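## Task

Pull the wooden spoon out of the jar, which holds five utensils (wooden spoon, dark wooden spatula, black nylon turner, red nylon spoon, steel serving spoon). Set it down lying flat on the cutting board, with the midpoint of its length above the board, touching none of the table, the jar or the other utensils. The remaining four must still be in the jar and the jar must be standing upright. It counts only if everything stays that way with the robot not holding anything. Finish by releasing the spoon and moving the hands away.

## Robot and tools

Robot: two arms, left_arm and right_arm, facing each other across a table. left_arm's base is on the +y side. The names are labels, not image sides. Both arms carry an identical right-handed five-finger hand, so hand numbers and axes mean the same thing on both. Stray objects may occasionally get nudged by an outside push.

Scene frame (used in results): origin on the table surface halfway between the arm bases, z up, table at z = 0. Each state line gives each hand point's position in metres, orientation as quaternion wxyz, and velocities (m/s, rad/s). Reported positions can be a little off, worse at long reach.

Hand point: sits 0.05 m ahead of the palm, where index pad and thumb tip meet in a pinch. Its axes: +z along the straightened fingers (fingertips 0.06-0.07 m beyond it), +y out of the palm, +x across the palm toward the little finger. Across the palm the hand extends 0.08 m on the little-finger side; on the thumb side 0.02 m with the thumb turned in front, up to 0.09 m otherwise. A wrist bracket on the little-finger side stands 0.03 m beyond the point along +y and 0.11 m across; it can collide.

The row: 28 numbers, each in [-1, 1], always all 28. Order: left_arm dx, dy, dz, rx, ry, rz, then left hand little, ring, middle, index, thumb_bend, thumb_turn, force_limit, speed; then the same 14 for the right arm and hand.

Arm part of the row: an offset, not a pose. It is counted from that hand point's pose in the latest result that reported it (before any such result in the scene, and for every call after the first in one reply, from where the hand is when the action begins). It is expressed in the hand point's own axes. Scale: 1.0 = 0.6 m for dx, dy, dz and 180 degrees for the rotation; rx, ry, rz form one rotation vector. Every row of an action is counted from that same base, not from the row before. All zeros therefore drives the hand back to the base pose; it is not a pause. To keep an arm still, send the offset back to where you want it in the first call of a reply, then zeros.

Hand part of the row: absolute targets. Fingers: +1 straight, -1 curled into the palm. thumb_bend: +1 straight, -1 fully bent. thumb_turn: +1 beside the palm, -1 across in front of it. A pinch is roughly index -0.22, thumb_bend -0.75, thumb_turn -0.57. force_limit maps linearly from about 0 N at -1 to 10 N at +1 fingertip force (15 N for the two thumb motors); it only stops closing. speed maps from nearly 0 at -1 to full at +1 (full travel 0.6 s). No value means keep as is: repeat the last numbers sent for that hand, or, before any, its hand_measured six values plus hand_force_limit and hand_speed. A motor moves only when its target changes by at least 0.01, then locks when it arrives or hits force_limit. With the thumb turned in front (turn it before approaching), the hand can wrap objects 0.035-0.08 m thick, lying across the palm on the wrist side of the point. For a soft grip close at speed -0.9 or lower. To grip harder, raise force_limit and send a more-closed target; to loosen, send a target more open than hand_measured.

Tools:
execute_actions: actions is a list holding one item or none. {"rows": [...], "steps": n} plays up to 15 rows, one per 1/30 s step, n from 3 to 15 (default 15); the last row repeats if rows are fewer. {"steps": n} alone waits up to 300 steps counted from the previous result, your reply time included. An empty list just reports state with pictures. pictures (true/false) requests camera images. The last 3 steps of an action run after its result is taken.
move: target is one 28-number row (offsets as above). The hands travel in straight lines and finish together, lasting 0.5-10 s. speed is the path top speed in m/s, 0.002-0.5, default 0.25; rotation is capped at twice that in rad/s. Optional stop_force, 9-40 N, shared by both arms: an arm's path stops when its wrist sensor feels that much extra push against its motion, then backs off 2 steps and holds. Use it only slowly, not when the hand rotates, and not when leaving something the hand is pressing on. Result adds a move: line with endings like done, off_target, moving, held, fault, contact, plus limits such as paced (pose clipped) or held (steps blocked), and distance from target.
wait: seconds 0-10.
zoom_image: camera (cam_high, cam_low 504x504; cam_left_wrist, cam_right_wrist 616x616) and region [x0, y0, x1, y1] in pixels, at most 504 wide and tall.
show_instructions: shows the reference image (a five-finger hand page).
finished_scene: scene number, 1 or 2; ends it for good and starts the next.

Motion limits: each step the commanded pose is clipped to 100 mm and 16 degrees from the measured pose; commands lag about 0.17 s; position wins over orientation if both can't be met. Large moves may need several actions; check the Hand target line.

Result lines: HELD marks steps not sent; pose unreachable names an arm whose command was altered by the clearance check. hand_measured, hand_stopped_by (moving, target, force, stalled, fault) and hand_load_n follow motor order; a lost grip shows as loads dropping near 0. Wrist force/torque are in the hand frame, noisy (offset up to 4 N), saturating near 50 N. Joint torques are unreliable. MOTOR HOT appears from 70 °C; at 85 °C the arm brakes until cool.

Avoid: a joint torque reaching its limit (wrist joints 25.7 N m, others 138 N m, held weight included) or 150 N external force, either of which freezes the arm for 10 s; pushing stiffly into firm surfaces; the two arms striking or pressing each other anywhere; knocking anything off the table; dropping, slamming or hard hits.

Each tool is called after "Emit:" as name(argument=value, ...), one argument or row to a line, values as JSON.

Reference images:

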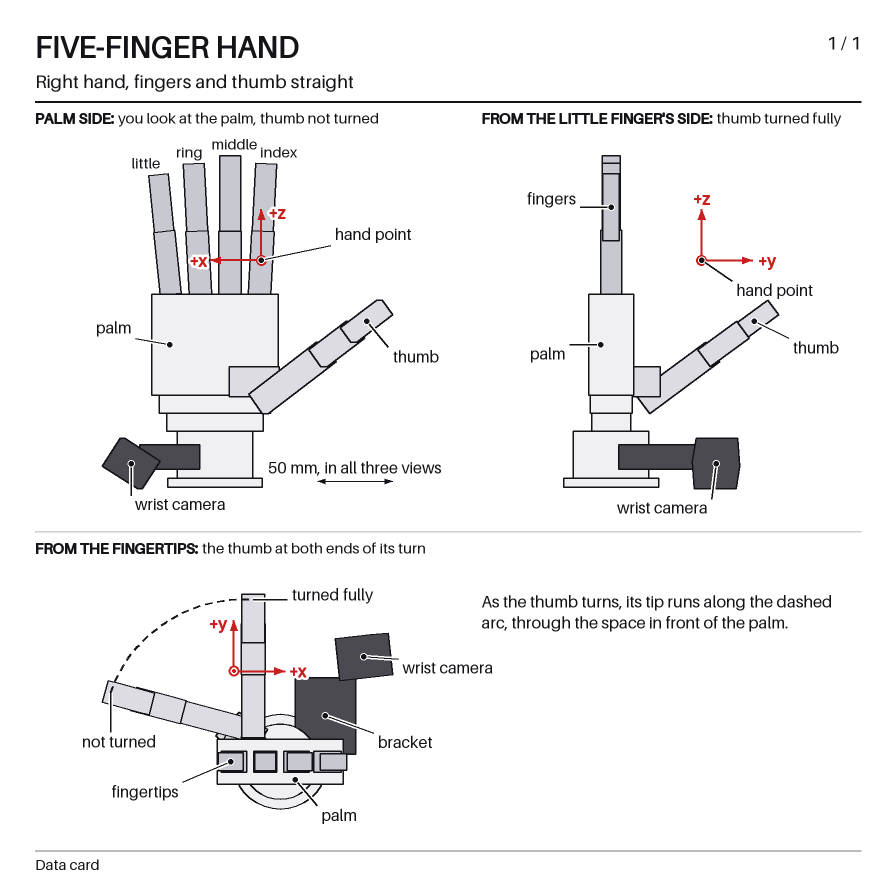

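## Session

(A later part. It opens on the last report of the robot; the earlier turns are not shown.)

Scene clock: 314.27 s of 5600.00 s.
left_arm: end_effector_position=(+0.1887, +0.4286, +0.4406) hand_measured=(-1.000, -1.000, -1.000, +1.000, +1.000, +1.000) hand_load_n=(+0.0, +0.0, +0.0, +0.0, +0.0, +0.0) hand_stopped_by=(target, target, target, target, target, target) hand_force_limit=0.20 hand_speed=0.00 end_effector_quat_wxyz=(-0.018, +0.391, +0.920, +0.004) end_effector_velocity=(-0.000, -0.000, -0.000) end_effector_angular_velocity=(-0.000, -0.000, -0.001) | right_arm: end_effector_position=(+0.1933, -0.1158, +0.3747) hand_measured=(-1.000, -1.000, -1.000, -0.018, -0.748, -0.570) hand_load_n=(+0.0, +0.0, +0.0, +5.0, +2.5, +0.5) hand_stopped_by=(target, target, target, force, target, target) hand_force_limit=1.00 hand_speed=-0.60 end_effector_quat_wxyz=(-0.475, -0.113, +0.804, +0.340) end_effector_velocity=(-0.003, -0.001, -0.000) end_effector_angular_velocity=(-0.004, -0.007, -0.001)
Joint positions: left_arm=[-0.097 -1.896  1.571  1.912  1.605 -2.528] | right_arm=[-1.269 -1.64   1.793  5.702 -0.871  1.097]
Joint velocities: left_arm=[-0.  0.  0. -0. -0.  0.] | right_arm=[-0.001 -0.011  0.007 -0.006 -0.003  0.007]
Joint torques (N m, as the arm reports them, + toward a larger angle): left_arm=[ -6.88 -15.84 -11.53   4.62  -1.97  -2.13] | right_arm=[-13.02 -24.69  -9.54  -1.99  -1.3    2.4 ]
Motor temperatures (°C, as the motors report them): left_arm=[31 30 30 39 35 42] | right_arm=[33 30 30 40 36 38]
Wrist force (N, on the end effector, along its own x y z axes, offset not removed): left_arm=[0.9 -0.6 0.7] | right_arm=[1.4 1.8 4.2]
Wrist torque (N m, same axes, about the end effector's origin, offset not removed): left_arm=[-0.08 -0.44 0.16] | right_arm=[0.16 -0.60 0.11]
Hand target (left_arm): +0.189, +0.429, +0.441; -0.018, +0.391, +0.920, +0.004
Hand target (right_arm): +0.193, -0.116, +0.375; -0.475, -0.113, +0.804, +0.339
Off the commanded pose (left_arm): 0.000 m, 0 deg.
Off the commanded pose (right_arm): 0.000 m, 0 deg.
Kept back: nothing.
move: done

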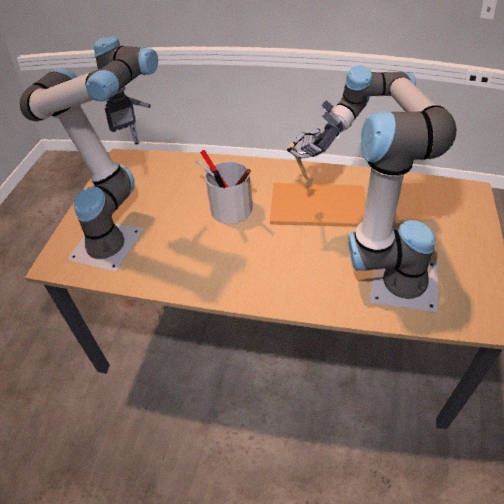

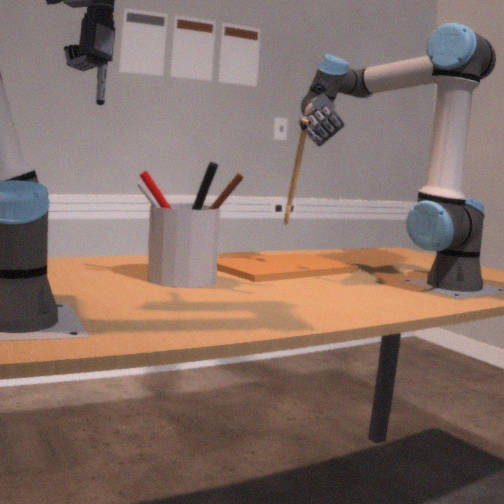

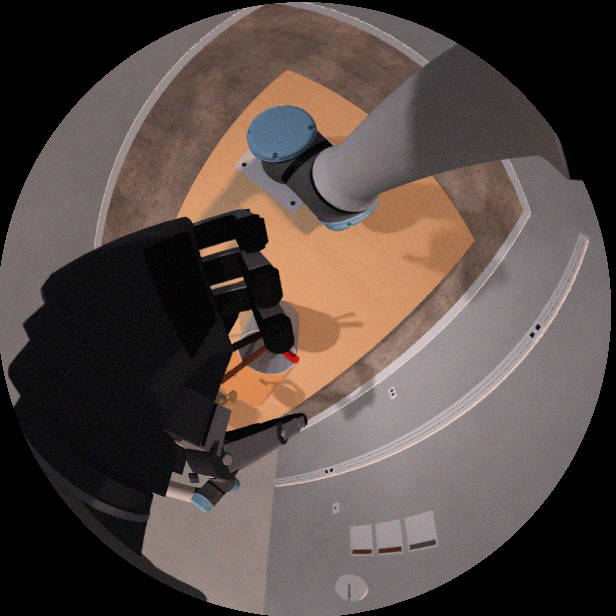

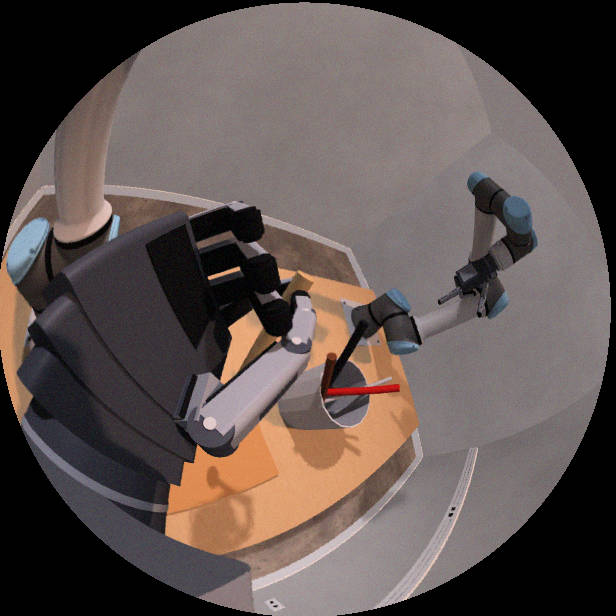

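Emit:
move(
  target=[0,0,0,0,0,0,-1,-1,-1,1,1,1,0.2,0, -0.094,0.029,0.169,0,0,0,-1,-1,-1,-0.8,-0.75,-0.57,1,-0.6],
  speed=0.04,
)

Scene clock: 317.87 s of 5600.00 s.
left_arm: end_effector_position=(+0.1887, +0.4286, +0.4406) hand_measured=(-1.000, -1.000, -1.000, +1.000, +1.000, +1.000) hand_load_n=(+0.0, +0.0, +0.0, +0.0, +0.0, +0.0) hand_stopped_by=(target, target, target, target, target, target) hand_force_limit=0.20 hand_speed=0.00 end_effector_quat_wxyz=(-0.018, +0.391, +0.920, +0.004) end_effector_velocity=(-0.000, +0.000, +0.000) end_effector_angular_velocity=(-0.000, +0.001, +0.004) | right_arm: end_effector_position=(+0.1400, -0.0304, +0.3154) hand_measured=(-1.000, -1.000, -1.000, -0.018, -0.748, -0.570) hand_load_n=(+0.0, +0.0, +0.0, +5.0, +2.5, +0.5) hand_stopped_by=(target, target, target, force, target, target) hand_force_limit=1.00 hand_speed=-0.60 end_effector_quat_wxyz=(-0.475, -0.113, +0.804, +0.340) end_effector_velocity=(-0.002, +0.002, -0.001) end_effector_angular_velocity=(-0.001, +0.000, +0.001)
Joint positions: left_arm=[-0.097 -1.896  1.571  1.912  1.605 -2.528] | right_arm=[-1.024 -1.59   1.916  5.408 -0.655  1.262]
Joint velocities: left_arm=[ 0.002 -0.    -0.    -0.     0.001 -0.002] | right_arm=[ 0.007  0.002  0.002 -0.009  0.005  0.007]
Joint torques (N m, as the arm reports them, + toward a larger angle): left_arm=[ -6.93 -16.02 -11.61   4.75  -1.92  -2.18] | right_arm=[13.54 -8.49 -9.81 -3.13  2.55  2.48]
Motor temperatures (°C, as the motors report them): left_arm=[31 30 30 39 35 42] | right_arm=[33 30 30 40 36 38]
Wrist force (N, on the end effector, along its own x y z axes, offset not removed): left_arm=[0.1 -0.8 1.5] | right_arm=[0.7 3.8 2.6]
Wrist torque (N m, same axes, about the end effector's origin, offset not removed): left_arm=[-0.15 -0.30 0.06] | right_arm=[0.58 -0.39 0.08]
Hand target (left_arm): +0.189, +0.429, +0.441; -0.018, +0.391, +0.920, +0.004
Hand target (right_arm): +0.140, -0.030, +0.315; -0.475, -0.113, +0.804, +0.340
Off the commanded pose (left_arm): 0.000 m, 0 deg.
Off the commanded pose (right_arm): 0.001 m, 0 deg.
Kept back: nothing.
move: done

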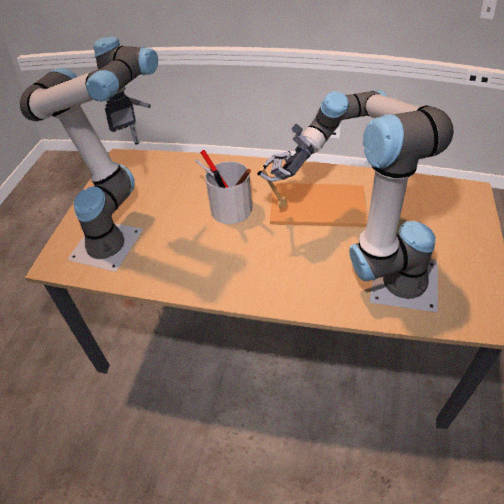

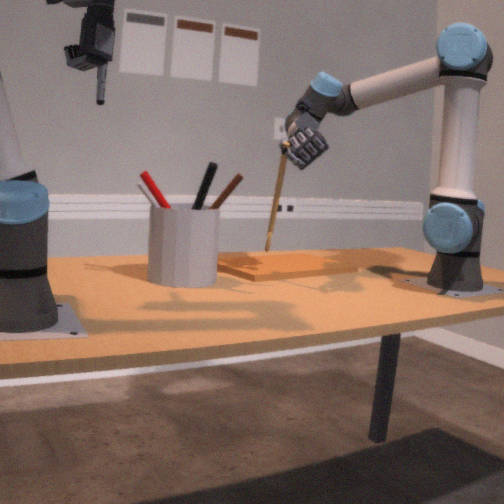

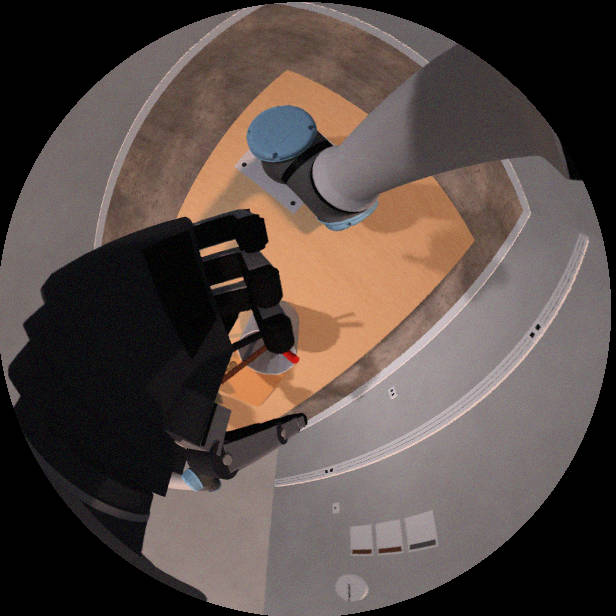

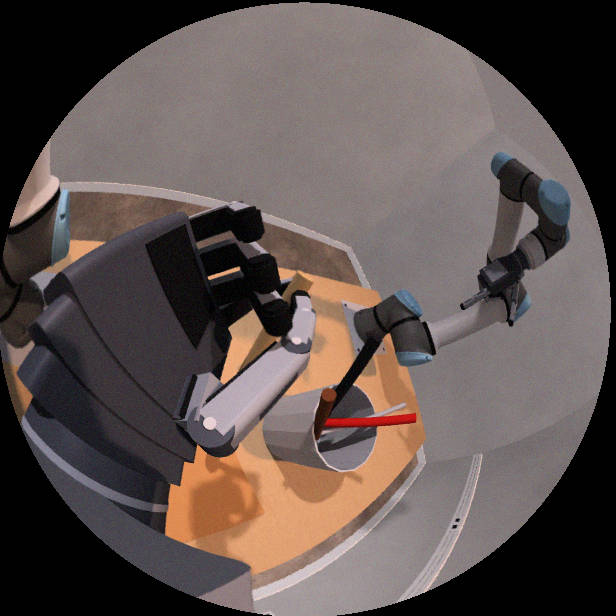

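Emit:
move(
  target=[0,0,0,0,0,0,-1,-1,-1,1,1,1,0.2,0, 0.01,-0.257,-0.01,0,0,0,-1,-1,-1,-0.8,-0.75,-0.57,1,-0.6],
  speed=0.03,
)

Scene clock: 323.63 s of 5600.00 s.
left_arm: end_effector_position=(+0.1887, +0.4286, +0.4406) hand_measured=(-1.000, -1.000, -1.000, +1.000, +1.000, +1.000) hand_load_n=(+0.0, +0.0, +0.0, +0.0, +0.0, +0.0) hand_stopped_by=(target, target, target, target, target, target) hand_force_limit=0.20 hand_speed=0.00 end_effector_quat_wxyz=(-0.018, +0.391, +0.920, +0.004) end_effector_velocity=(+0.000, +0.000, -0.000) end_effector_angular_velocity=(+0.001, -0.000, +0.001) | right_arm: end_effector_position=(+0.1204, -0.1504, +0.2208) hand_measured=(-1.000, -1.000, -1.000, -0.018, -0.746, -0.570) hand_load_n=(+0.0, +0.0, +0.0, +14.5, +7.5, -9.0) hand_stopped_by=(target, target, target, force, target, target) hand_force_limit=1.00 hand_speed=-0.60 end_effector_quat_wxyz=(-0.475, -0.113, +0.804, +0.340) end_effector_velocity=(+0.000, -0.002, -0.001) end_effector_angular_velocity=(+0.000, +0.000, -0.002)
Joint positions: left_arm=[-0.097 -1.896  1.571  1.912  1.605 -2.528] | right_arm=[-1.313 -1.704  2.27   5.304 -0.912  1.074]
Joint velocities: left_arm=[ 0.001  0.     0.001  0.     0.    -0.   ] | right_arm=[-0.007 -0.001  0.006 -0.002 -0.005 -0.003]
Joint torques (N m, as the arm reports them, + toward a larger angle): left_arm=[ -6.99 -15.6  -11.77   4.77  -2.    -2.28] | right_arm=[-12.98 -18.83  -6.53  -2.08  -1.36  -2.15]
Motor temperatures (°C, as the motors report them): left_arm=[31 30 30 39 35 42] | right_arm=[33 30 30 40 36 38]
Wrist force (N, on the end effector, along its own x y z axes, offset not removed): left_arm=[-0.5 -1.6 0.8] | right_arm=[4.3 3.5 2.4]
Wrist torque (N m, same axes, about the end effector's origin, offset not removed): left_arm=[-0.26 -0.25 0.02] | right_arm=[0.45 -0.77 0.01]
Hand target (left_arm): +0.189, +0.429, +0.441; -0.018, +0.391, +0.920, +0.004
Hand target (right_arm): +0.120, -0.151, +0.221; -0.475, -0.113, +0.804, +0.340
Off the commanded pose (left_arm): 0.000 m, 0 deg.
Off the commanded pose (right_arm): 0.000 m, 0 deg.
Kept back: nothing.
move: done

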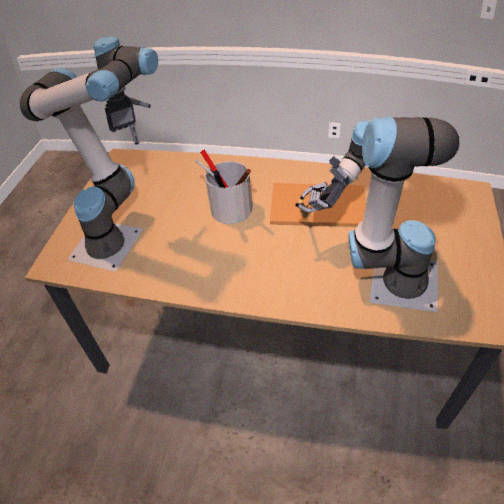

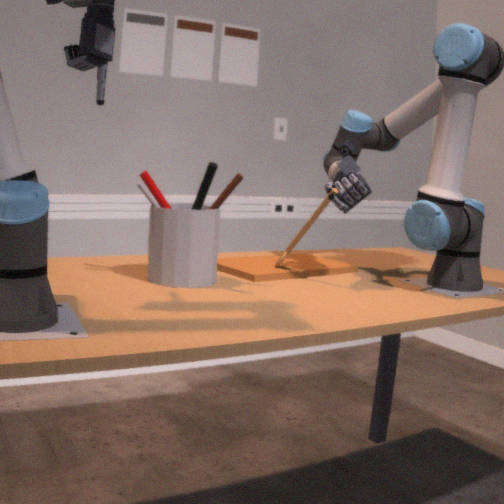

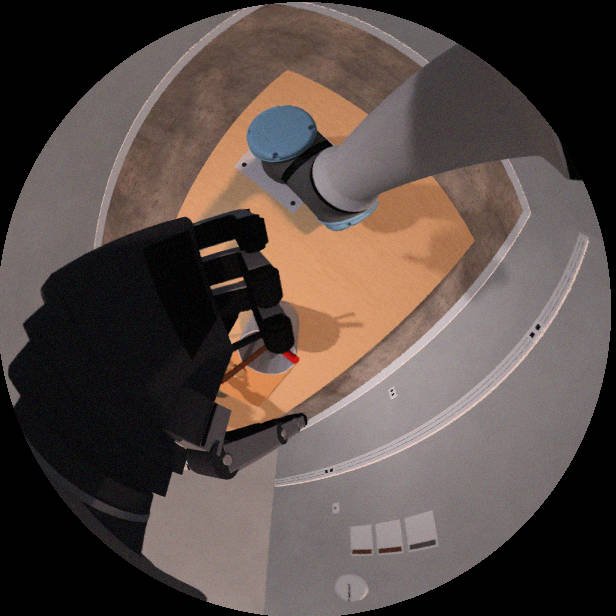

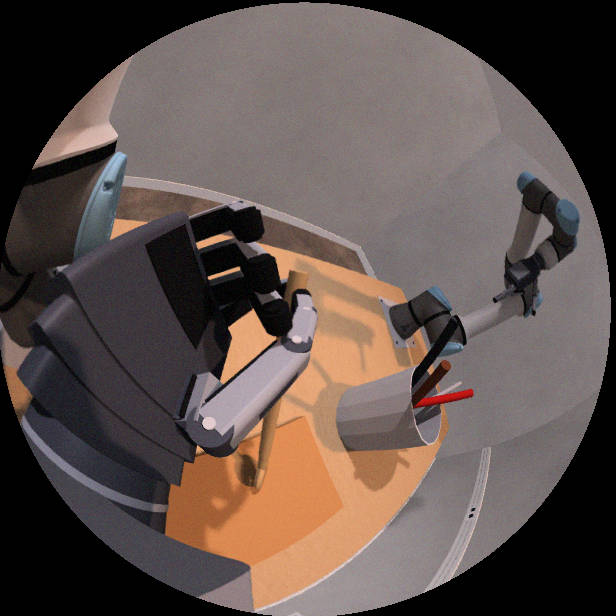

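Emit:
move(
  target=[0,0,0,0,0,0,-1,-1,-1,1,1,1,0.2,0, -0.018,-0.284,0.004,0,0,0,-1,-1,-1,-0.8,-0.75,-0.57,1,-0.6],
  speed=0.03,
)

Scene clock: 329.77 s of 5600.00 s.
left_arm: end_effector_position=(+0.1887, +0.4286, +0.4406) hand_measured=(-1.000, -1.000, -1.000, +1.000, +1.000, +1.000) hand_load_n=(+0.0, +0.0, +0.0, +0.0, +0.0, +0.0) hand_stopped_by=(target, target, target, target, target, target) hand_force_limit=0.20 hand_speed=0.00 end_effector_quat_wxyz=(-0.018, +0.391, +0.920, +0.004) end_effector_velocity=(+0.001, -0.000, -0.000) end_effector_angular_velocity=(+0.001, -0.001, +0.001) | right_arm: end_effector_position=(+0.1102, -0.2106, +0.1609) hand_measured=(-1.000, -1.000, -1.000, -0.018, -0.744, -0.570) hand_load_n=(+0.0, +0.0, +0.0, +6.0, +5.0, +2.0) hand_stopped_by=(target, target, target, force, target, target) hand_force_limit=1.00 hand_speed=-0.60 end_effector_quat_wxyz=(-0.475, -0.113, +0.804, +0.339) end_effector_velocity=(+0.000, -0.000, -0.000) end_effector_angular_velocity=(-0.001, +0.001, -0.001)
Joint positions: left_arm=[-0.097 -1.896  1.571  1.912  1.605 -2.528] | right_arm=[-1.514 -1.69   2.446  5.162 -1.097  0.984]
Joint velocities: left_arm=[ 0.002  0.001  0.     0.    -0.001  0.001] | right_arm=[-0.001  0.     0.     0.    -0.001  0.001]
Joint torques (N m, as the arm reports them, + toward a larger angle): left_arm=[ -7.12 -16.33 -11.65   4.76  -1.97  -2.23] | right_arm=[ 14.04 -17.96 -23.94   3.15   2.09   2.56]
Motor temperatures (°C, as the motors report them): left_arm=[31 30 30 39 35 42] | right_arm=[33 30 30 40 36 38]
Wrist force (N, on the end effector, along its own x y z axes, offset not removed): left_arm=[0.7 -1.4 0.6] | right_arm=[1.4 2.4 0.8]
Wrist torque (N m, same axes, about the end effector's origin, offset not removed): left_arm=[-0.21 -0.31 0.06] | right_arm=[0.39 -0.42 0.08]
Hand target (left_arm): +0.189, +0.429, +0.441; -0.018, +0.391, +0.920, +0.004
Hand target (right_arm): +0.110, -0.211, +0.161; -0.475, -0.113, +0.804, +0.339
Off the commanded pose (left_arm): 0.000 m, 0 deg.
Off the commanded pose (right_arm): 0.085 m, 0 deg.
Kept back: nothing.
move: held (right_arm); limits=held; held on 86 of 177 steps (right_arm), including the last (right_arm)
pose unreachable (right arm): on one or more control steps of this call this arm could not follow its commanded pose, so it was not sent that pose on those steps. On the call's last step it was still not sent that pose. It may still have moved: this result reports where it is.
cause: the commanded pose would bring two parts of the arm too close to each other (joints 3 (elbow) to 6 (wrist 3) lie between them).

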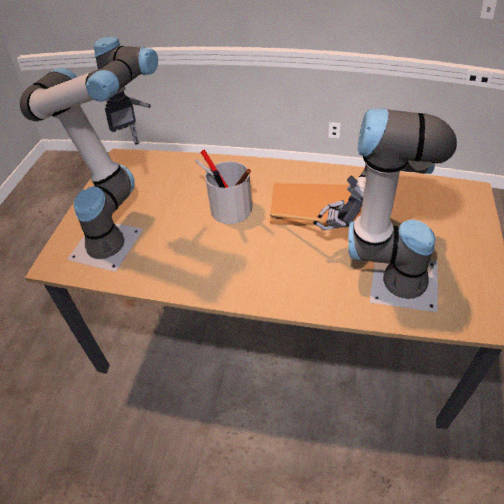

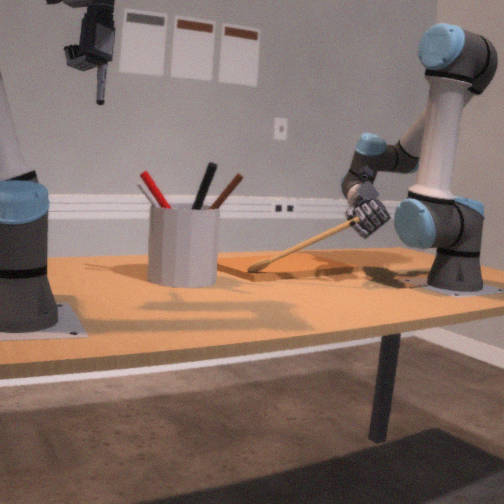

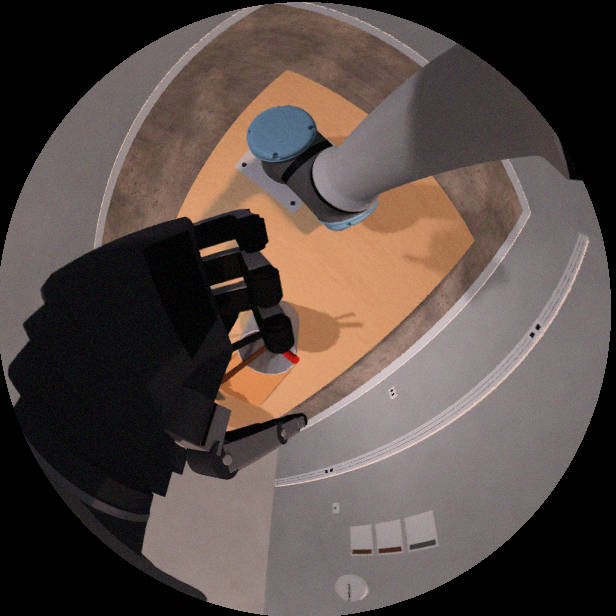

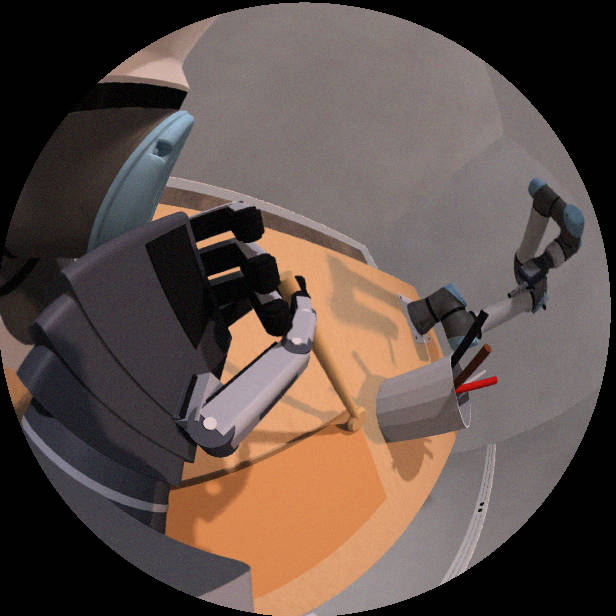

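Emit:
move(
  target=[0,0,0,0,0,0,-1,-1,-1,1,1,1,0.2,0, -0.15,-0.08,-0.18,0.218,0.207,-0.10,-1,-1,-1,-0.8,-0.75,-0.57,1,-0.6],
  speed=0.03,
)

Scene clock: 340.20 s of 5600.00 s.
left_arm: end_effector_position=(+0.1887, +0.4286, +0.4406) hand_measured=(-1.000, -1.000, -1.000, +1.000, +1.000, +1.000) hand_load_n=(+0.0, +0.0, +0.0, +0.0, +0.0, +0.0) hand_stopped_by=(target, target, target, target, target, target) hand_force_limit=0.20 hand_speed=0.00 end_effector_quat_wxyz=(-0.018, +0.391, +0.920, +0.004) end_effector_velocity=(-0.000, +0.001, +0.000) end_effector_angular_velocity=(-0.000, +0.001, -0.001) | right_arm: end_effector_position=(+0.1886, -0.2330, +0.1256) hand_measured=(-1.000, -1.000, -1.000, -0.018, -0.746, -0.570) hand_load_n=(+0.0, +0.0, +0.0, +6.5, +4.0, +0.0) hand_stopped_by=(target, target, target, force, target, target) hand_force_limit=1.00 hand_speed=-0.60 end_effector_quat_wxyz=(-0.554, -0.344, +0.736, +0.184) end_effector_velocity=(+0.002, -0.001, -0.001) end_effector_angular_velocity=(-0.000, -0.000, +0.020)
Joint positions: left_arm=[-0.097 -1.896  1.571  1.912  1.605 -2.528] | right_arm=[-1.267 -1.205  1.992  5.169 -1.428  0.861]
Joint velocities: left_arm=[ 0.    -0.001  0.     0.001  0.001  0.001] | right_arm=[ 0.008  0.011 -0.013  0.003 -0.011 -0.003]
Joint torques (N m, as the arm reports them, + toward a larger angle): left_arm=[ -7.26 -16.54 -10.95   4.59  -2.1   -2.32] | right_arm=[ 13.61 -18.85 -23.87   3.32  -1.16  -2.08]
Motor temperatures (°C, as the motors report them): left_arm=[31 30 30 39 35 42] | right_arm=[33 30 30 40 36 38]
Wrist force (N, on the end effector, along its own x y z axes, offset not removed): left_arm=[0.4 -1.1 0.5] | right_arm=[1.5 1.2 0.7]
Wrist torque (N m, same axes, about the end effector's origin, offset not removed): left_arm=[-0.12 -0.36 0.02] | right_arm=[0.31 -0.50 0.04]
Hand target (left_arm): +0.189, +0.429, +0.441; -0.018, +0.391, +0.920, +0.004
Hand target (right_arm): +0.189, -0.233, +0.126; -0.554, -0.344, +0.735, +0.183
Off the commanded pose (left_arm): 0.000 m, 0 deg.
Off the commanded pose (right_arm): 0.060 m, 23 deg.
Kept back: nothing.
move: off_target (right_arm; path cut at 10 s)

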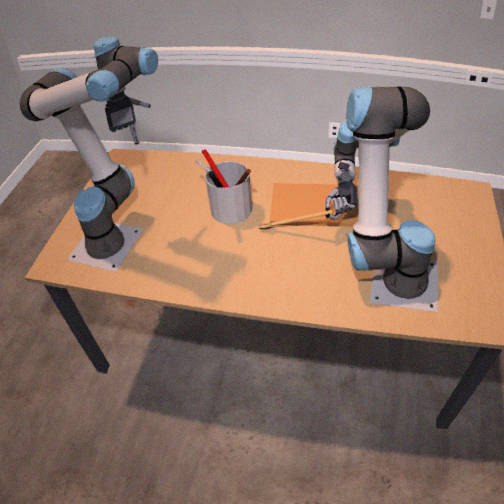

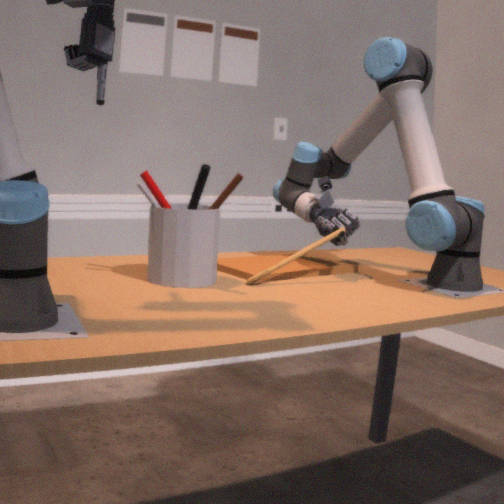

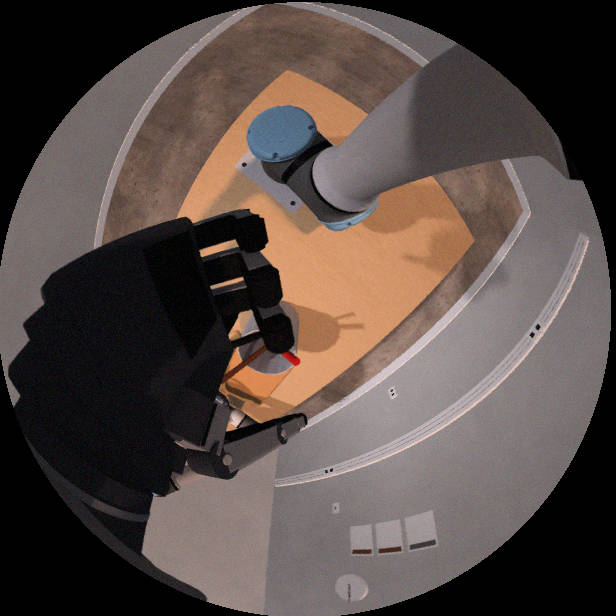

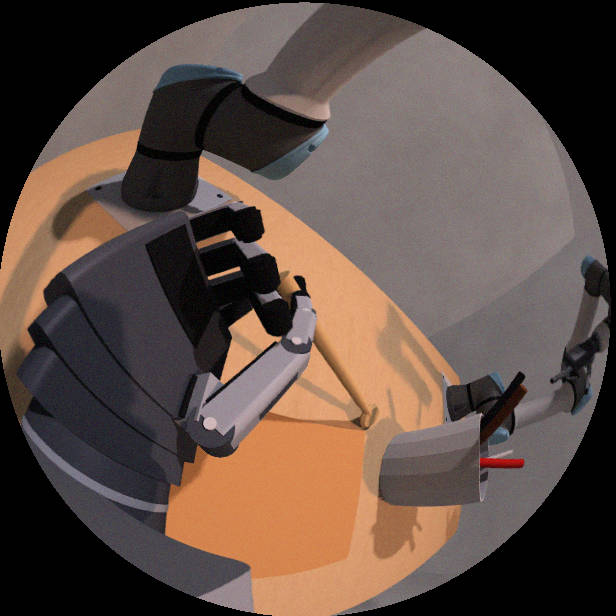

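Emit:
move(
  target=[0,0,0,0,0,0,-1,-1,-1,1,1,1,0.2,0, 0.23,0.217,-0.107,0,0,0,-1,-1,-1,-0.8,-0.75,-0.57,1,-0.6],
  speed=0.05,
)

Emit:
move(
  target=[0,0,0,0,0,0,-1,-1,-1,1,1,1,0.2,0, -0.23,0.17,-0.16,0,0,0,-1,-1,-1,-0.8,-0.75,-0.57,1,-0.6],
  speed=0.05,
)

Scene clock: 345.00 s of 5600.00 s.
left_arm: end_effector_position=(+0.1887, +0.4286, +0.4406) hand_measured=(-1.000, -1.000, -1.000, +1.000, +1.000, +1.000) hand_load_n=(+0.0, +0.0, +0.0, +0.0, +0.0, +0.0) hand_stopped_by=(target, target, target, target, target, target) hand_force_limit=0.20 hand_speed=0.00 end_effector_quat_wxyz=(-0.018, +0.391, +0.920, +0.004) end_effector_velocity=(+0.000, -0.000, -0.000) end_effector_angular_velocity=(+0.001, -0.001, +0.002) | right_arm: end_effector_position=(+0.1892, -0.2333, +0.3255) hand_measured=(-1.000, -1.000, -1.000, -0.018, -0.748, -0.570) hand_load_n=(+0.0, +0.0, +0.0, +6.5, +3.0, +0.5) hand_stopped_by=(target, target, target, force, target, target) hand_force_limit=1.00 hand_speed=-0.60 end_effector_quat_wxyz=(-0.554, -0.344, +0.736, +0.184) end_effector_velocity=(+0.000, +0.000, +0.003) end_effector_angular_velocity=(+0.001, -0.000, -0.000)
Joint positions: left_arm=[-0.097 -1.896  1.571  1.912  1.605 -2.528] | right_arm=[-1.268 -1.451  1.716  5.69  -1.429  0.861]
Joint velocities: left_arm=[ 0.001  0.001  0.    -0.001 -0.    -0.001] | right_arm=[-0.    -0.001 -0.006  0.007  0.    -0.001]
Joint torques (N m, as the arm reports them, + toward a larger angle): left_arm=[ -7.23 -16.46 -11.93   4.76  -2.16  -2.28] | right_arm=[-12.88 -31.25 -30.78   3.59   0.96   2.53]
Motor temperatures (°C, as the motors report them): left_arm=[31 30 30 39 35 42] | right_arm=[33 30 30 40 36 38]
Wrist force (N, on the end effector, along its own x y z axes, offset not removed): left_arm=[0.1 -1.0 1.0] | right_arm=[1.4 1.0 3.0]
Wrist torque (N m, same axes, about the end effector's origin, offset not removed): left_arm=[-0.20 -0.34 0.08] | right_arm=[0.13 -0.40 0.08]
Hand target (left_arm): +0.189, +0.429, +0.441; -0.018, +0.391, +0.920, +0.004
Hand target (right_arm): +0.189, -0.233, +0.326; -0.554, -0.344, +0.736, +0.184
Off the commanded pose (left_arm): 0.000 m, 0 deg.
Off the commanded pose (right_arm): 0.000 m, 0 deg.
Kept back: nothing.
move: done

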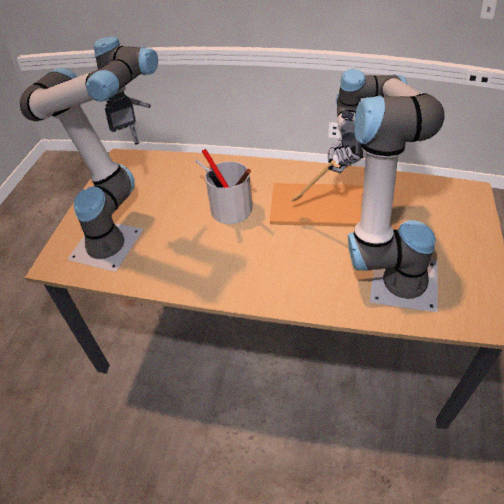

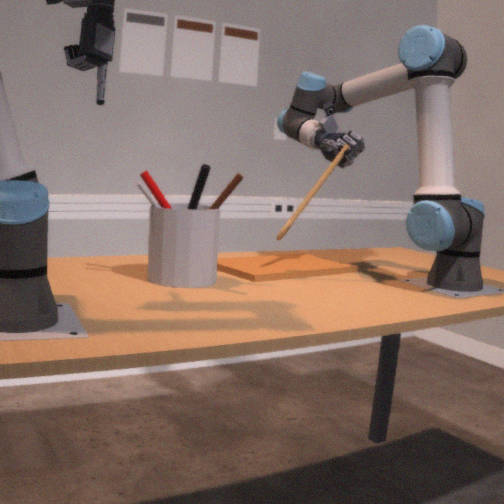

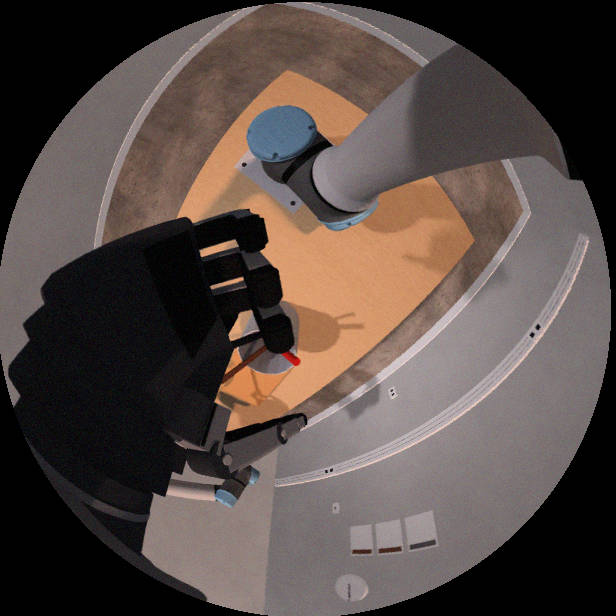

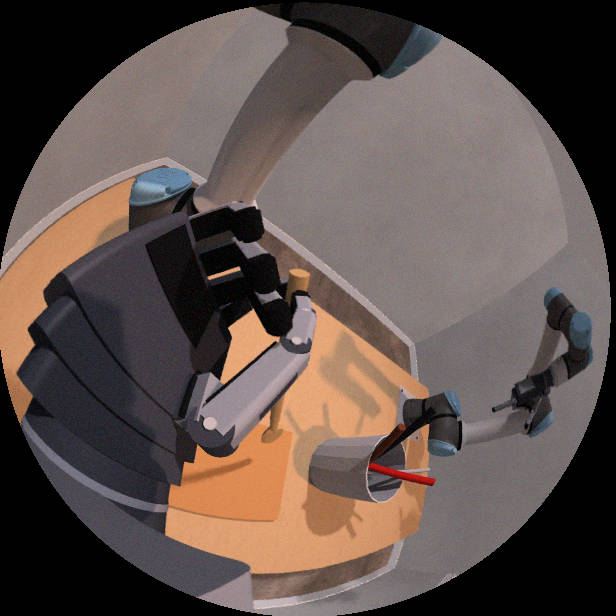

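Scene clock: 349.40 s of 5600.00 s.
left_arm: end_effector_position=(+0.1887, +0.4286, +0.4406) hand_measured=(-1.000, -1.000, -1.000, +1.000, +1.000, +1.000) hand_load_n=(+0.0, +0.0, +0.0, +0.0, +0.0, +0.0) hand_stopped_by=(target, target, target, target, target, target) hand_force_limit=0.20 hand_speed=0.00 end_effector_quat_wxyz=(-0.018, +0.391, +0.920, +0.004) end_effector_velocity=(+0.000, -0.000, +0.000) end_effector_angular_velocity=(-0.002, -0.001, -0.001) | right_arm: end_effector_position=(+0.2691, -0.0540, +0.3277) hand_measured=(-1.000, -1.000, -1.000, -0.018, -0.748, -0.570) hand_load_n=(+0.0, +0.0, +0.0, +6.5, +3.0, +0.5) hand_stopped_by=(target, target, target, force, target, target) hand_force_limit=1.00 hand_speed=-0.60 end_effector_quat_wxyz=(-0.554, -0.344, +0.736, +0.184) end_effector_velocity=(+0.001, +0.003, +0.000) end_effector_angular_velocity=(+0.002, +0.001, -0.000)
Joint positions: left_arm=[-0.097 -1.896  1.571  1.912  1.605 -2.528] | right_arm=[-1.021 -1.043  1.162  5.815 -1.195  0.946]
Joint velocities: left_arm=[-0.    -0.001  0.    -0.001 -0.001  0.001] | right_arm=[ 0.003  0.007 -0.01   0.004  0.004 -0.001]
Joint torques (N m, as the arm reports them, + toward a larger angle): left_arm=[ -7.9  -16.3  -11.54   4.7   -2.22  -2.12] | right_arm=[ 14.69 -32.76 -29.16   3.3    2.34   2.67]
Motor temperatures (°C, as the motors report them): left_arm=[31 30 30 39 35 42] | right_arm=[33 30 30 40 36 38]
Wrist force (N, on the end effector, along its own x y z axes, offset not removed): left_arm=[-0.1 -0.4 0.1] | right_arm=[2.6 0.9 1.5]
Wrist torque (N m, same axes, about the end effector's origin, offset not removed): left_arm=[-0.03 -0.21 0.11] | right_arm=[0.23 -0.62 0.23]
Hand target (left_arm): +0.189, +0.429, +0.441; -0.018, +0.391, +0.920, +0.004
Hand target (right_arm): +0.269, -0.054, +0.328; -0.554, -0.344, +0.736, +0.184
Off the commanded pose (left_arm): 0.000 m, 0 deg.
Off the commanded pose (right_arm): 0.001 m, 0 deg.
Kept back: nothing.
move: done

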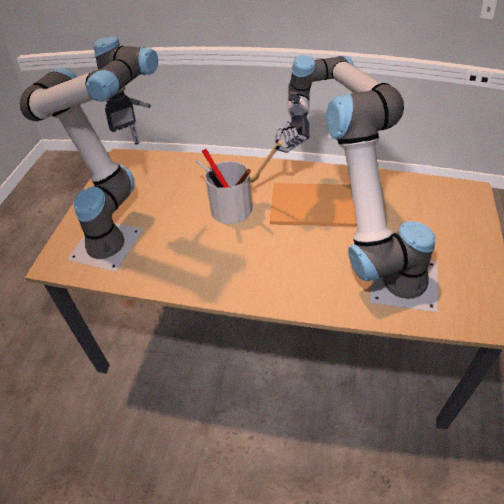

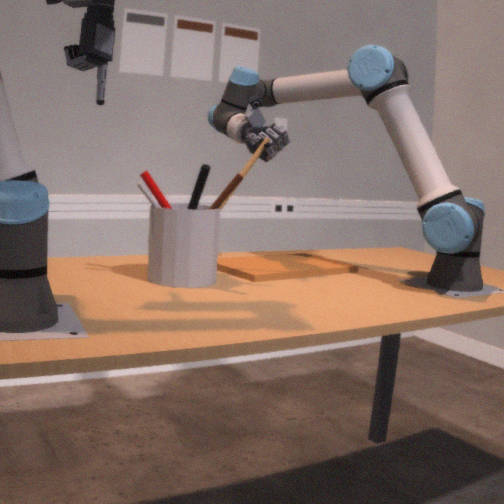

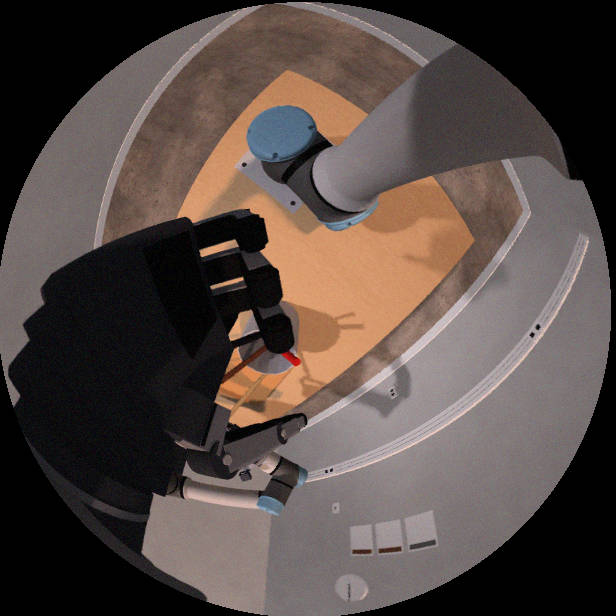

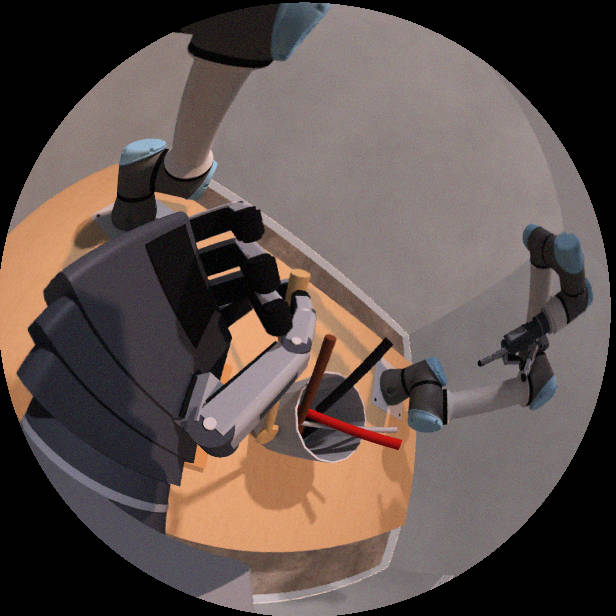

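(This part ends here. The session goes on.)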